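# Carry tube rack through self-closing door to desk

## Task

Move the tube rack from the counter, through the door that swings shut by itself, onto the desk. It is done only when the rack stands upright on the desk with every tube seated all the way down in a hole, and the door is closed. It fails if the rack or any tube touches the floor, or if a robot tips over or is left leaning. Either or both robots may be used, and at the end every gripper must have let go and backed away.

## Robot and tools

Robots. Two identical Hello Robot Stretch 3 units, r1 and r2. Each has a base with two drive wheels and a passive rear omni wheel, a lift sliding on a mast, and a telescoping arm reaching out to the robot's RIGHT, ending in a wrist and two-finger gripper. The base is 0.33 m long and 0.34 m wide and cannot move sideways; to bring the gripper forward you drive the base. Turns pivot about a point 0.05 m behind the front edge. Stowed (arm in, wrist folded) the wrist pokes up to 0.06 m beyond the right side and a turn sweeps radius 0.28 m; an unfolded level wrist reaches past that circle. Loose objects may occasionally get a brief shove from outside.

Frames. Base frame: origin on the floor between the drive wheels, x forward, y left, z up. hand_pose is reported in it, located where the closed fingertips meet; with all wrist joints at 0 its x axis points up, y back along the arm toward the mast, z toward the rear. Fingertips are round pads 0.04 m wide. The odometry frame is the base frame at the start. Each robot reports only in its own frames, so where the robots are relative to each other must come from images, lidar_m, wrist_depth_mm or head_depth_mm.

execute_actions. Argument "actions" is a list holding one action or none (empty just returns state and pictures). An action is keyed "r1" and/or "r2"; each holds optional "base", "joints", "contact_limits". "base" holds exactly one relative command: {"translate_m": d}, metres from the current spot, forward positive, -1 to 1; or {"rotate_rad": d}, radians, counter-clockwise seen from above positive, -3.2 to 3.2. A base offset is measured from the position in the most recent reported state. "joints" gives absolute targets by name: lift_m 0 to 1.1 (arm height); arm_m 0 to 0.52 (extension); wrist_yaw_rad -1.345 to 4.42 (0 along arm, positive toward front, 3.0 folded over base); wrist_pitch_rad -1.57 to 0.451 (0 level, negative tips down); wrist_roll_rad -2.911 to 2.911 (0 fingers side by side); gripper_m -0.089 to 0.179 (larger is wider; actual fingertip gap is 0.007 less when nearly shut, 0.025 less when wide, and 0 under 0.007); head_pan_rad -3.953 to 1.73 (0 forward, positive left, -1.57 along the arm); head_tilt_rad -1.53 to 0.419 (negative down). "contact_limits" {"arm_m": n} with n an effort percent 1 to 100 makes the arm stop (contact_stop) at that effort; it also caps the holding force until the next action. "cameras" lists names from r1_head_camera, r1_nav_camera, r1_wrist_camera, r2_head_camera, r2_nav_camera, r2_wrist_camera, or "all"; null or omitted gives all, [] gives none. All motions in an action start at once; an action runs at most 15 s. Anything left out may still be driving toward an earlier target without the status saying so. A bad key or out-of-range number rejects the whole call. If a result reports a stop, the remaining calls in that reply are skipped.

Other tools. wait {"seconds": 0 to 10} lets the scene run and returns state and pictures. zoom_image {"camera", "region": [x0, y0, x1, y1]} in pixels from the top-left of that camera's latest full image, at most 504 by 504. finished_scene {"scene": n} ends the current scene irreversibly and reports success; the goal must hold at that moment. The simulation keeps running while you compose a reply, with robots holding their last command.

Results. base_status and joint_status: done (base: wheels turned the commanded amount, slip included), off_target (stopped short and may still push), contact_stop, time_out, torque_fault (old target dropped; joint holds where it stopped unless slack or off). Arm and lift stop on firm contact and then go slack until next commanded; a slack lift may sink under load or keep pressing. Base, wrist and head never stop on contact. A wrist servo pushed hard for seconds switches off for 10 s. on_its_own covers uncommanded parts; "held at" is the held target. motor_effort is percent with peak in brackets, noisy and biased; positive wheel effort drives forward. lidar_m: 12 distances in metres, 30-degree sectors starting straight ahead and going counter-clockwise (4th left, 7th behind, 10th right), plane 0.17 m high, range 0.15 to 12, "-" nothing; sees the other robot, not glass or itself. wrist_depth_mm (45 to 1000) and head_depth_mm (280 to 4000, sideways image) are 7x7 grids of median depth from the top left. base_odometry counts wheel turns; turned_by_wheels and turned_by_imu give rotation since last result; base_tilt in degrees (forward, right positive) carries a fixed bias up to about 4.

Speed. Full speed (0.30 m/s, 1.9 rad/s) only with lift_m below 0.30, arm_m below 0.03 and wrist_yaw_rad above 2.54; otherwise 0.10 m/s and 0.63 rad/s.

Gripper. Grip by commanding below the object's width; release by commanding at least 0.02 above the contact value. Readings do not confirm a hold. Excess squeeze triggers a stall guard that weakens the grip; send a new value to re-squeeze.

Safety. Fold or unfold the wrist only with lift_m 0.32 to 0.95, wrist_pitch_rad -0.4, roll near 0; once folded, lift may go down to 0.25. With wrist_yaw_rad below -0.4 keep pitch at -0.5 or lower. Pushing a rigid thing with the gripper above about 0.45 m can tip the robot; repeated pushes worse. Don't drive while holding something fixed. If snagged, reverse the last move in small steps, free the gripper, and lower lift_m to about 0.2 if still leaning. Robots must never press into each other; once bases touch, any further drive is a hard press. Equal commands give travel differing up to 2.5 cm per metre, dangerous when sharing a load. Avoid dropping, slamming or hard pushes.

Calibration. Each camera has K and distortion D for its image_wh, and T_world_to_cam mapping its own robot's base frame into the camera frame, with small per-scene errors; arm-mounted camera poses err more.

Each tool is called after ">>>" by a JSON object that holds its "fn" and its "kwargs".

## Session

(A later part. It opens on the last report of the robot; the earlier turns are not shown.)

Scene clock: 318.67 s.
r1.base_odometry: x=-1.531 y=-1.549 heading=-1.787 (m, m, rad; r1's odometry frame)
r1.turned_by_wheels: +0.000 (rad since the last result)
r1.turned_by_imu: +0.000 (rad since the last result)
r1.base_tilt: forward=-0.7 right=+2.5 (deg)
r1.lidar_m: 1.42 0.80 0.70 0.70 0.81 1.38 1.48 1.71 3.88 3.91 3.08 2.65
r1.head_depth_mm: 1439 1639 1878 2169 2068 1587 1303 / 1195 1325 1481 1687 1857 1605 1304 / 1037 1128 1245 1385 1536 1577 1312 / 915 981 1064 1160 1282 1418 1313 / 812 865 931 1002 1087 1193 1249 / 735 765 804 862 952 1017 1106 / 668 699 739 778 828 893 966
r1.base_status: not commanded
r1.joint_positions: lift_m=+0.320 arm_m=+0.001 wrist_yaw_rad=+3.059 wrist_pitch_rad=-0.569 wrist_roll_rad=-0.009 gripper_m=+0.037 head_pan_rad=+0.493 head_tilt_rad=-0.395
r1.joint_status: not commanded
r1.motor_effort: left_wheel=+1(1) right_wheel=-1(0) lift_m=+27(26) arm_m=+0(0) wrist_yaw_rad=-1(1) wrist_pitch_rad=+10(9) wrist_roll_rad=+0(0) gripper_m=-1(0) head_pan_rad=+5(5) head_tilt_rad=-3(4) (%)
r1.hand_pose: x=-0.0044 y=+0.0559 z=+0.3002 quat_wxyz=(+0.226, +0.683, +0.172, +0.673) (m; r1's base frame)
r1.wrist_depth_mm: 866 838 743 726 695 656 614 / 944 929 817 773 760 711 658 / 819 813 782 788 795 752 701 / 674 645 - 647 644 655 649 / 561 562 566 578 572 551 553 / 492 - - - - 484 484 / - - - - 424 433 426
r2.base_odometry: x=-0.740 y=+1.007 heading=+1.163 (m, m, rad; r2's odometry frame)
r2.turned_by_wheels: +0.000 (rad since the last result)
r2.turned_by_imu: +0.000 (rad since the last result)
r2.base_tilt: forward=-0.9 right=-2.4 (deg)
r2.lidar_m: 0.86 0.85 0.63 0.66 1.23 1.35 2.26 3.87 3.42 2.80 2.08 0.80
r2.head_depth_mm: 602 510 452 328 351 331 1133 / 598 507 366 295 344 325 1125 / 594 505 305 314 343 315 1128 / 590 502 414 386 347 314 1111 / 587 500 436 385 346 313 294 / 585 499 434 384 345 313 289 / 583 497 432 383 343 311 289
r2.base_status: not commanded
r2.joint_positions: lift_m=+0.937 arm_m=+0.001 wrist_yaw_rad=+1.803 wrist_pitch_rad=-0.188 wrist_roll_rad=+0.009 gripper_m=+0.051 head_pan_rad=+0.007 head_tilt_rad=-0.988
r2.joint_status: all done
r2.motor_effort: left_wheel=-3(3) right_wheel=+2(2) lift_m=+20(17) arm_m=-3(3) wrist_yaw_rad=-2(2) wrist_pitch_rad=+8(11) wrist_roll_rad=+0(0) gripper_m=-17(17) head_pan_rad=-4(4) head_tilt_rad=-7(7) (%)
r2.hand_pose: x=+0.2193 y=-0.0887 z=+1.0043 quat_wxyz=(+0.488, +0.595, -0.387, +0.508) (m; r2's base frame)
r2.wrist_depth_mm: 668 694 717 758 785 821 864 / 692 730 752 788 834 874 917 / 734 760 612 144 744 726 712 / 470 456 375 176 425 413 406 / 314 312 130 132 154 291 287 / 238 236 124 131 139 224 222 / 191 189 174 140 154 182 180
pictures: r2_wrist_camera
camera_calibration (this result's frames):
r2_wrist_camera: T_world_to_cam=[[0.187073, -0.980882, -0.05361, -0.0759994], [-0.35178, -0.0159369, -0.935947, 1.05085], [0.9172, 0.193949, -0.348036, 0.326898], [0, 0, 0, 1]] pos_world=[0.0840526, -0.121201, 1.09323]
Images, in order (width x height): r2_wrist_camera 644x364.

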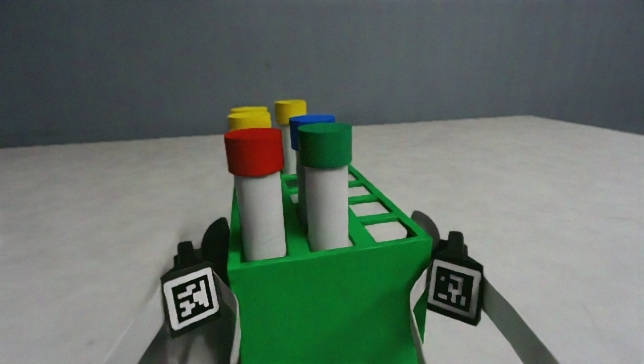

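>>> {"fn": "execute_actions", "kwargs": {"actions": [{"r2":{"joints":{"gripper_m":0.165}}}], "cameras": ["r2_wrist_camera"]}}

>>> {"fn": "execute_actions", "kwargs": {"actions": [{"r2":{"base":{"translate_m":-0.4},"joints":{"head_tilt_rad":-0.6}}}], "cameras": ["r2_wrist_camera","r2_head_camera","r1_head_camera"]}}

Scene clock: 323.37 s.
r1.base_odometry: x=-1.531 y=-1.549 heading=-1.787 (m, m, rad; r1's odometry frame)
r1.turned_by_wheels: +0.000 (rad since the last result)
r1.turned_by_imu: +0.001 (rad since the last result)
r1.base_tilt: forward=-0.7 right=+2.5 (deg)
r1.lidar_m: 1.42 0.80 0.70 0.70 0.80 1.38 1.48 1.71 3.91 3.90 3.08 2.65
r1.head_depth_mm: 1441 1625 1875 2189 2046 1592 1289 / 1199 1326 1469 1691 1864 1579 1298 / 1037 1130 1245 1382 1522 1561 1299 / 914 986 1063 1161 1281 1426 1314 / 811 865 931 1005 1091 1196 1250 / 733 764 808 864 952 1018 1114 / 667 703 742 776 829 897 963
r1.base_status: not commanded
r1.joint_positions: lift_m=+0.320 arm_m=+0.001 wrist_yaw_rad=+3.059 wrist_pitch_rad=-0.569 wrist_roll_rad=-0.009 gripper_m=+0.037 head_pan_rad=+0.493 head_tilt_rad=-0.395
r1.joint_status: not commanded
r1.motor_effort: left_wheel=+1(1) right_wheel=+0(0) lift_m=+27(26) arm_m=+0(1) wrist_yaw_rad=-2(1) wrist_pitch_rad=+9(9) wrist_roll_rad=+0(0) gripper_m=+0(1) head_pan_rad=+5(5) head_tilt_rad=-2(3) (%)
r1.hand_pose: x=-0.0044 y=+0.0559 z=+0.3002 quat_wxyz=(+0.226, +0.683, +0.172, +0.673) (m; r1's base frame)
r1.wrist_depth_mm: 872 846 771 721 691 647 628 / 954 893 828 788 745 712 676 / 810 801 797 791 770 745 724 / 652 657 - 651 656 661 646 / 555 566 560 575 571 553 551 / 488 - - - - 483 482 / - - - - 420 431 430
r2.base_odometry: x=-0.740 y=+1.007 heading=+1.163 (m, m, rad; r2's odometry frame)
r2.turned_by_wheels: +0.000 (rad since the last result)
r2.turned_by_imu: -0.001 (rad since the last result)
r2.base_tilt: forward=-0.8 right=-2.4 (deg)
r2.lidar_m: 0.86 0.85 0.64 0.67 1.23 1.35 2.26 3.87 3.42 2.79 2.09 0.80
r2.head_depth_mm: 602 511 450 328 350 1188 1120 / 599 508 366 298 344 324 1128 / 595 505 305 343 343 315 1132 / 591 503 421 390 342 314 1114 / 588 501 436 387 346 313 294 / 585 498 434 383 344 312 289 / 583 497 432 383 344 312 289
r2.base_status: not commanded
r2.joint_positions: lift_m=+0.937 arm_m=+0.001 wrist_yaw_rad=+1.803 wrist_pitch_rad=-0.186 wrist_roll_rad=+0.009 gripper_m=+0.165 head_pan_rad=+0.007 head_tilt_rad=-0.988
r2.joint_status: all done
r2.motor_effort: left_wheel=-2(3) right_wheel=+2(2) lift_m=+20(20) arm_m=-2(3) wrist_yaw_rad=-2(2) wrist_pitch_rad=+8(8) wrist_roll_rad=+0(0) gripper_m=+0(84) head_pan_rad=-3(3) head_tilt_rad=-8(8) (%)
r2.hand_pose: x=+0.2194 y=-0.0887 z=+1.0049 quat_wxyz=(+0.487, +0.595, -0.387, +0.509) (m; r2's base frame)
r2.wrist_depth_mm: 676 693 717 751 785 817 861 / 711 730 764 789 820 860 913 / 726 743 627 150 761 721 710 / 473 463 378 152 428 420 410 / 319 323 147 135 279 310 287 / 251 236 127 131 140 225 223 / - 184 175 139 151 182 178
pictures: r2_wrist_camera
camera_calibration (this result's frames):
r2_wrist_camera: T_world_to_cam=[[0.186929, -0.980905, -0.0536966, -0.0759124], [-0.349869, -0.0153986, -0.936672, 1.05174], [0.917959, 0.193878, -0.346066, 0.324785], [0, 0, 0, 1]] pos_world=[0.0840232, -0.121236, 1.09346]
Images, in order (width x height): r2_wrist_camera 644x364.

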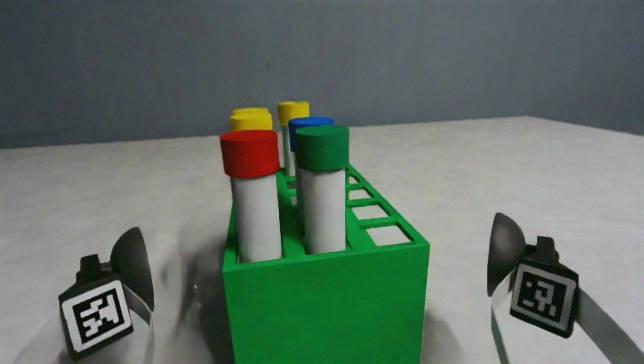

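Scene clock: 328.33 s.
r1.base_odometry: x=-1.531 y=-1.549 heading=-1.787 (m, m, rad; r1's odometry frame)
r1.turned_by_wheels: +0.000 (rad since the last result)
r1.turned_by_imu: +0.001 (rad since the last result)
r1.base_tilt: forward=-0.7 right=+2.6 (deg)
r1.lidar_m: 1.42 0.80 0.70 0.70 0.80 1.38 1.48 1.71 3.91 3.90 3.09 2.66
r1.head_depth_mm: 1428 1639 1887 2175 2032 1578 1304 / 1193 1327 1475 1695 1867 1596 1303 / 1040 1136 1246 1375 1541 1586 1308 / 911 983 1062 1165 1278 1419 1315 / 811 869 933 1006 1094 1197 1258 / 734 765 807 861 948 1025 1101 / 669 700 742 780 829 897 976
r1.base_status: not commanded
r1.joint_positions: lift_m=+0.320 arm_m=+0.001 wrist_yaw_rad=+3.059 wrist_pitch_rad=-0.569 wrist_roll_rad=-0.009 gripper_m=+0.037 head_pan_rad=+0.493 head_tilt_rad=-0.395
r1.joint_status: not commanded
r1.motor_effort: left_wheel=+1(1) right_wheel=+0(0) lift_m=+26(27) arm_m=+1(1) wrist_yaw_rad=-1(1) wrist_pitch_rad=+9(9) wrist_roll_rad=+1(0) gripper_m=-1(0) head_pan_rad=+5(5) head_tilt_rad=-2(3) (%)
r1.hand_pose: x=-0.0044 y=+0.0559 z=+0.3002 quat_wxyz=(+0.226, +0.683, +0.172, +0.673) (m; r1's base frame)
r1.wrist_depth_mm: 886 827 761 725 686 660 614 / 938 915 832 812 744 710 679 / 809 802 789 786 784 759 711 / 666 655 - 651 650 651 640 / 579 570 564 580 572 545 554 / 499 - - - - 485 479 / - - - - 423 427 427
r2.base_odometry: x=-0.899 y=+0.640 heading=+1.163 (m, m, rad; r2's odometry frame)
r2.turned_by_wheels: +0.000 (rad since the last result)
r2.turned_by_imu: -0.002 (rad since the last result)
r2.base_tilt: forward=-0.9 right=-2.4 (deg)
r2.lidar_m: 1.23 0.89 0.84 1.09 1.09 1.20 2.01 3.49 3.59 2.93 2.91 1.14
r2.head_depth_mm: 1297 1195 788 1282 1565 1445 1248 / 1235 1189 784 653 1743 1462 1246 / 1185 1183 608 621 1747 1454 1243 / 1137 1168 676 582 1748 1458 - / 1093 1154 775 578 1687 1450 1226 / 1048 1107 772 579 1634 1445 1240 / 1013 1077 769 577 1565 1451 1242
r2.base_status: done
r2.joint_positions: lift_m=+0.937 arm_m=+0.001 wrist_yaw_rad=+1.803 wrist_pitch_rad=-0.186 wrist_roll_rad=+0.009 gripper_m=+0.165 head_pan_rad=+0.007 head_tilt_rad=-0.606
r2.joint_status: all done
r2.motor_effort: left_wheel=-2(6) right_wheel=+3(2) lift_m=+20(19) arm_m=-3(3) wrist_yaw_rad=-2(2) wrist_pitch_rad=+7(8) wrist_roll_rad=+0(0) gripper_m=+1(0) head_pan_rad=-3(3) head_tilt_rad=+5(36) (%)
r2.hand_pose: x=+0.2194 y=-0.0887 z=+1.0049 quat_wxyz=(+0.487, +0.595, -0.387, +0.509) (m; r2's base frame)
r2.wrist_depth_mm: 969 - - - - - - / - - - - - - - / 914 881 818 613 654 730 706 / 470 462 449 477 478 509 - / 718 - - - - - - / 822 - - - - - - / - - - - - - -
pictures: r1_head_camera (sideways: a quarter turn clockwise sets it upright), r2_head_camera (sideways: a quarter turn clockwise sets it upright), r2_wrist_camera
camera_calibration (this result's frames):
r1_head_camera: T_world_to_cam=[[-0.404243, -0.154537, -0.901502, 1.19706], [-0.414667, 0.909477, 0.0300374, -0.035512], [0.815254, 0.385966, -0.431731, 0.513475], [0, 0, 0, 1]] pos_world=[0.0505655, 0.0191033, 1.3019]
r2_head_camera: T_world_to_cam=[[-0.618676, 0.0266076, -0.785196, 1.05094], [0.0499344, 0.998737, -0.0055007, 0.00466437], [0.784058, -0.0426114, -0.619223, 0.763178], [0, 0, 0, 1]] pos_world=[0.0515816, -0.000101397, 1.2978]
r2_wrist_camera: T_world_to_cam=[[0.186943, -0.980901, -0.0537078, -0.0758996], [-0.349628, -0.0153422, -0.936763, 1.05186], [0.918048, 0.193899, -0.345819, 0.324524], [0, 0, 0, 1]] pos_world=[0.0840186, -0.121237, 1.09349]
Images, in order (width x height): r1_head_camera 896x504, r2_head_camera 896x504, r2_wrist_camera 644x364.

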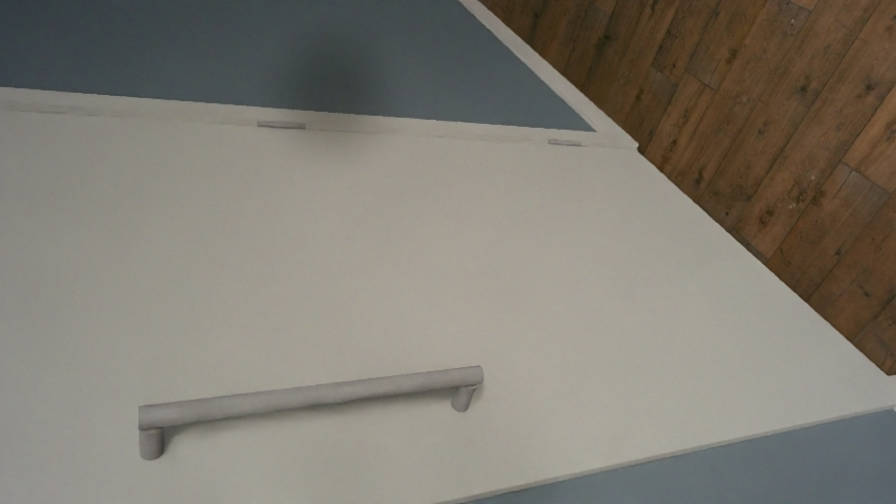

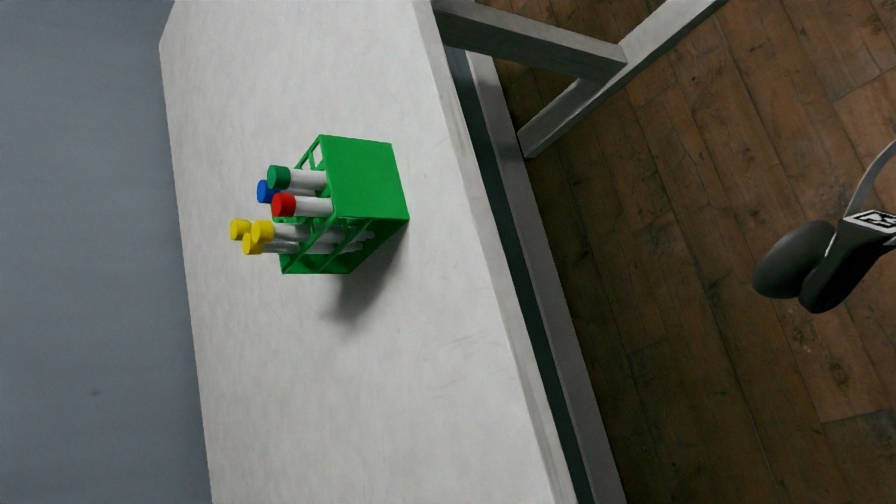

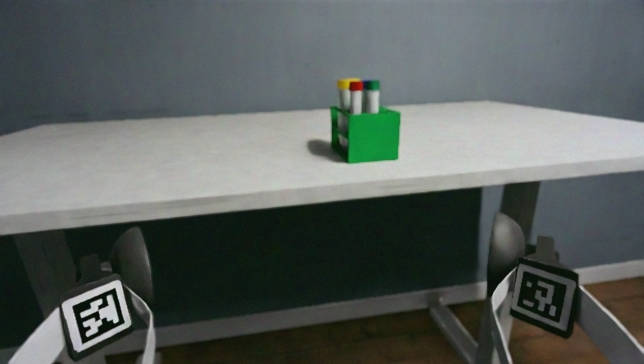

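>>> {"fn": "execute_actions", "kwargs": {"actions": [{"r1":{"joints":{"head_pan_rad":0.95,"head_tilt_rad":-0.8}},"r2":{"joints":{"head_pan_rad":1.7,"head_tilt_rad":-0.3}}}], "cameras": ["r2_nav_camera","r1_head_camera"]}}

Scene clock: 333.10 s.
r1.base_odometry: x=-1.531 y=-1.549 heading=-1.787 (m, m, rad; r1's odometry frame)
r1.turned_by_wheels: +0.000 (rad since the last result)
r1.turned_by_imu: +0.001 (rad since the last result)
r1.base_tilt: forward=-0.6 right=+2.5 (deg)
r1.lidar_m: 1.41 0.80 0.69 0.70 0.81 1.38 1.47 1.71 3.91 3.90 3.10 2.65
r1.head_depth_mm: 763 904 1118 1450 1441 1245 1100 / 696 825 1029 1306 1448 1252 1103 / 670 785 946 1191 1415 1250 1101 / 648 746 885 1086 1350 1251 1105 / 616 707 827 998 1272 1249 1104 / 588 670 780 931 1155 1249 1107 / 564 638 735 872 1064 1232 1102
r1.base_status: not commanded
r1.joint_positions: lift_m=+0.320 arm_m=+0.001 wrist_yaw_rad=+3.059 wrist_pitch_rad=-0.569 wrist_roll_rad=-0.009 gripper_m=+0.037 head_pan_rad=+0.943 head_tilt_rad=-0.789
r1.joint_status: all done
r1.motor_effort: left_wheel=+0(1) right_wheel=+0(0) lift_m=+27(27) arm_m=+1(1) wrist_yaw_rad=-2(1) wrist_pitch_rad=+9(9) wrist_roll_rad=+0(0) gripper_m=+0(0) head_pan_rad=+5(41) head_tilt_rad=-5(28) (%)
r1.hand_pose: x=-0.0044 y=+0.0559 z=+0.3002 quat_wxyz=(+0.226, +0.683, +0.172, +0.673) (m; r1's base frame)
r1.wrist_depth_mm: 868 861 759 713 686 652 614 / 912 912 807 787 762 711 661 / 815 797 779 817 790 741 723 / 672 662 - 658 652 649 647 / 566 558 565 583 582 555 547 / 494 - - - - 483 487 / - - - - 420 429 433
r2.base_odometry: x=-0.899 y=+0.640 heading=+1.163 (m, m, rad; r2's odometry frame)
r2.turned_by_wheels: +0.000 (rad since the last result)
r2.turned_by_imu: -0.001 (rad since the last result)
r2.base_tilt: forward=-0.9 right=-2.5 (deg)
r2.lidar_m: 1.23 0.89 0.84 1.09 1.09 1.19 2.01 3.50 3.59 2.94 2.92 1.14
r2.head_depth_mm: 1073 1143 1220 1308 1423 1557 1524 / 1039 1101 1179 1262 1364 1495 1520 / 1006 1071 1142 1214 1308 1422 1473 / 976 1033 1108 1184 1265 1364 1440 / 953 1012 1070 1139 1222 1315 1409 / 928 976 1038 1104 1176 1241 - / 896 952 1005 1068 1134 1205 -
r2.base_status: not commanded
r2.joint_positions: lift_m=+0.937 arm_m=+0.001 wrist_yaw_rad=+1.803 wrist_pitch_rad=-0.186 wrist_roll_rad=+0.009 gripper_m=+0.165 head_pan_rad=+1.693 head_tilt_rad=-0.310
r2.joint_status: all done
r2.motor_effort: left_wheel=-2(2) right_wheel=+2(2) lift_m=+20(20) arm_m=-3(3) wrist_yaw_rad=-2(3) wrist_pitch_rad=+8(7) wrist_roll_rad=+0(0) gripper_m=+0(1) head_pan_rad=+2(30) head_tilt_rad=+7(37) (%)
r2.hand_pose: x=+0.2194 y=-0.0887 z=+1.0049 quat_wxyz=(+0.487, +0.595, -0.387, +0.509) (m; r2's base frame)
r2.wrist_depth_mm: 980 - - - - - - / - - - - - - - / 917 869 822 613 657 734 707 / 468 463 448 478 473 510 - / 718 - - - - - - / 813 - - - - - - / - - - - - - -
pictures: r1_head_camera (sideways: a quarter turn clockwise sets it upright), r2_nav_camera (sideways: a quarter turn counterclockwise sets it upright)
camera_calibration (this result's frames):
r1_head_camera: T_world_to_cam=[[-0.480966, -0.568569, -0.667383, 0.892324], [-0.765055, 0.643959, 0.00274306, 0.00216814], [0.428208, 0.511905, -0.744709, 0.922993], [0, 0, 0, 1]] pos_world=[0.0356038, 0.0334676, 1.28288]
r2_nav_camera: T_world_to_cam=[[-0.0948479, 0.33803, 0.936344, -1.17602], [0.99215, 0.109104, 0.0611131, -0.035207], [-0.0815006, 0.93479, -0.345725, 0.413242], [0, 0, 0, 1]] pos_world=[-0.0429327, 0.0150766, 1.24618]
Images, in order (width x height): r1_head_camera 896x504, r2_nav_camera 672x504.

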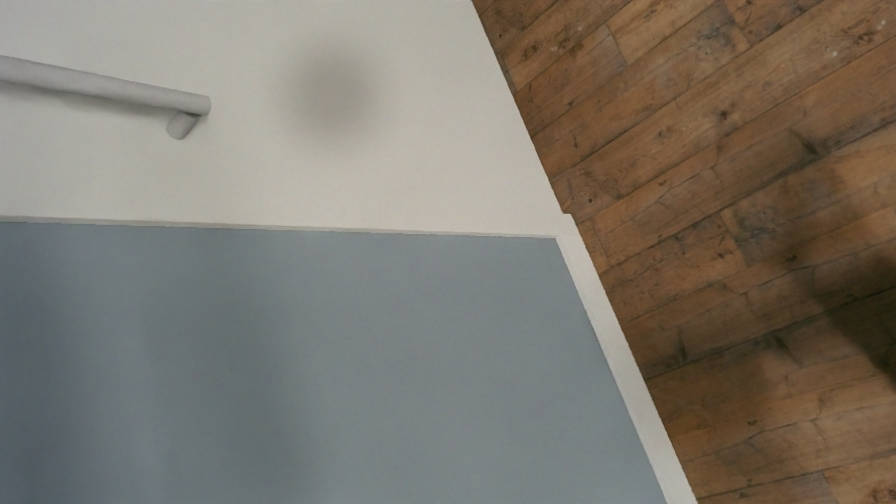

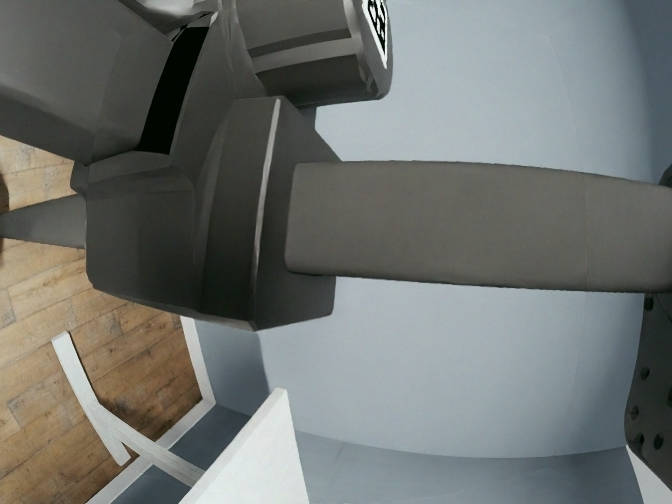

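The door is flush with its casing, so it is shut.

>>> {"fn": "finished_scene", "kwargs": {"scene": 2}}

The scene is finished: the task was done.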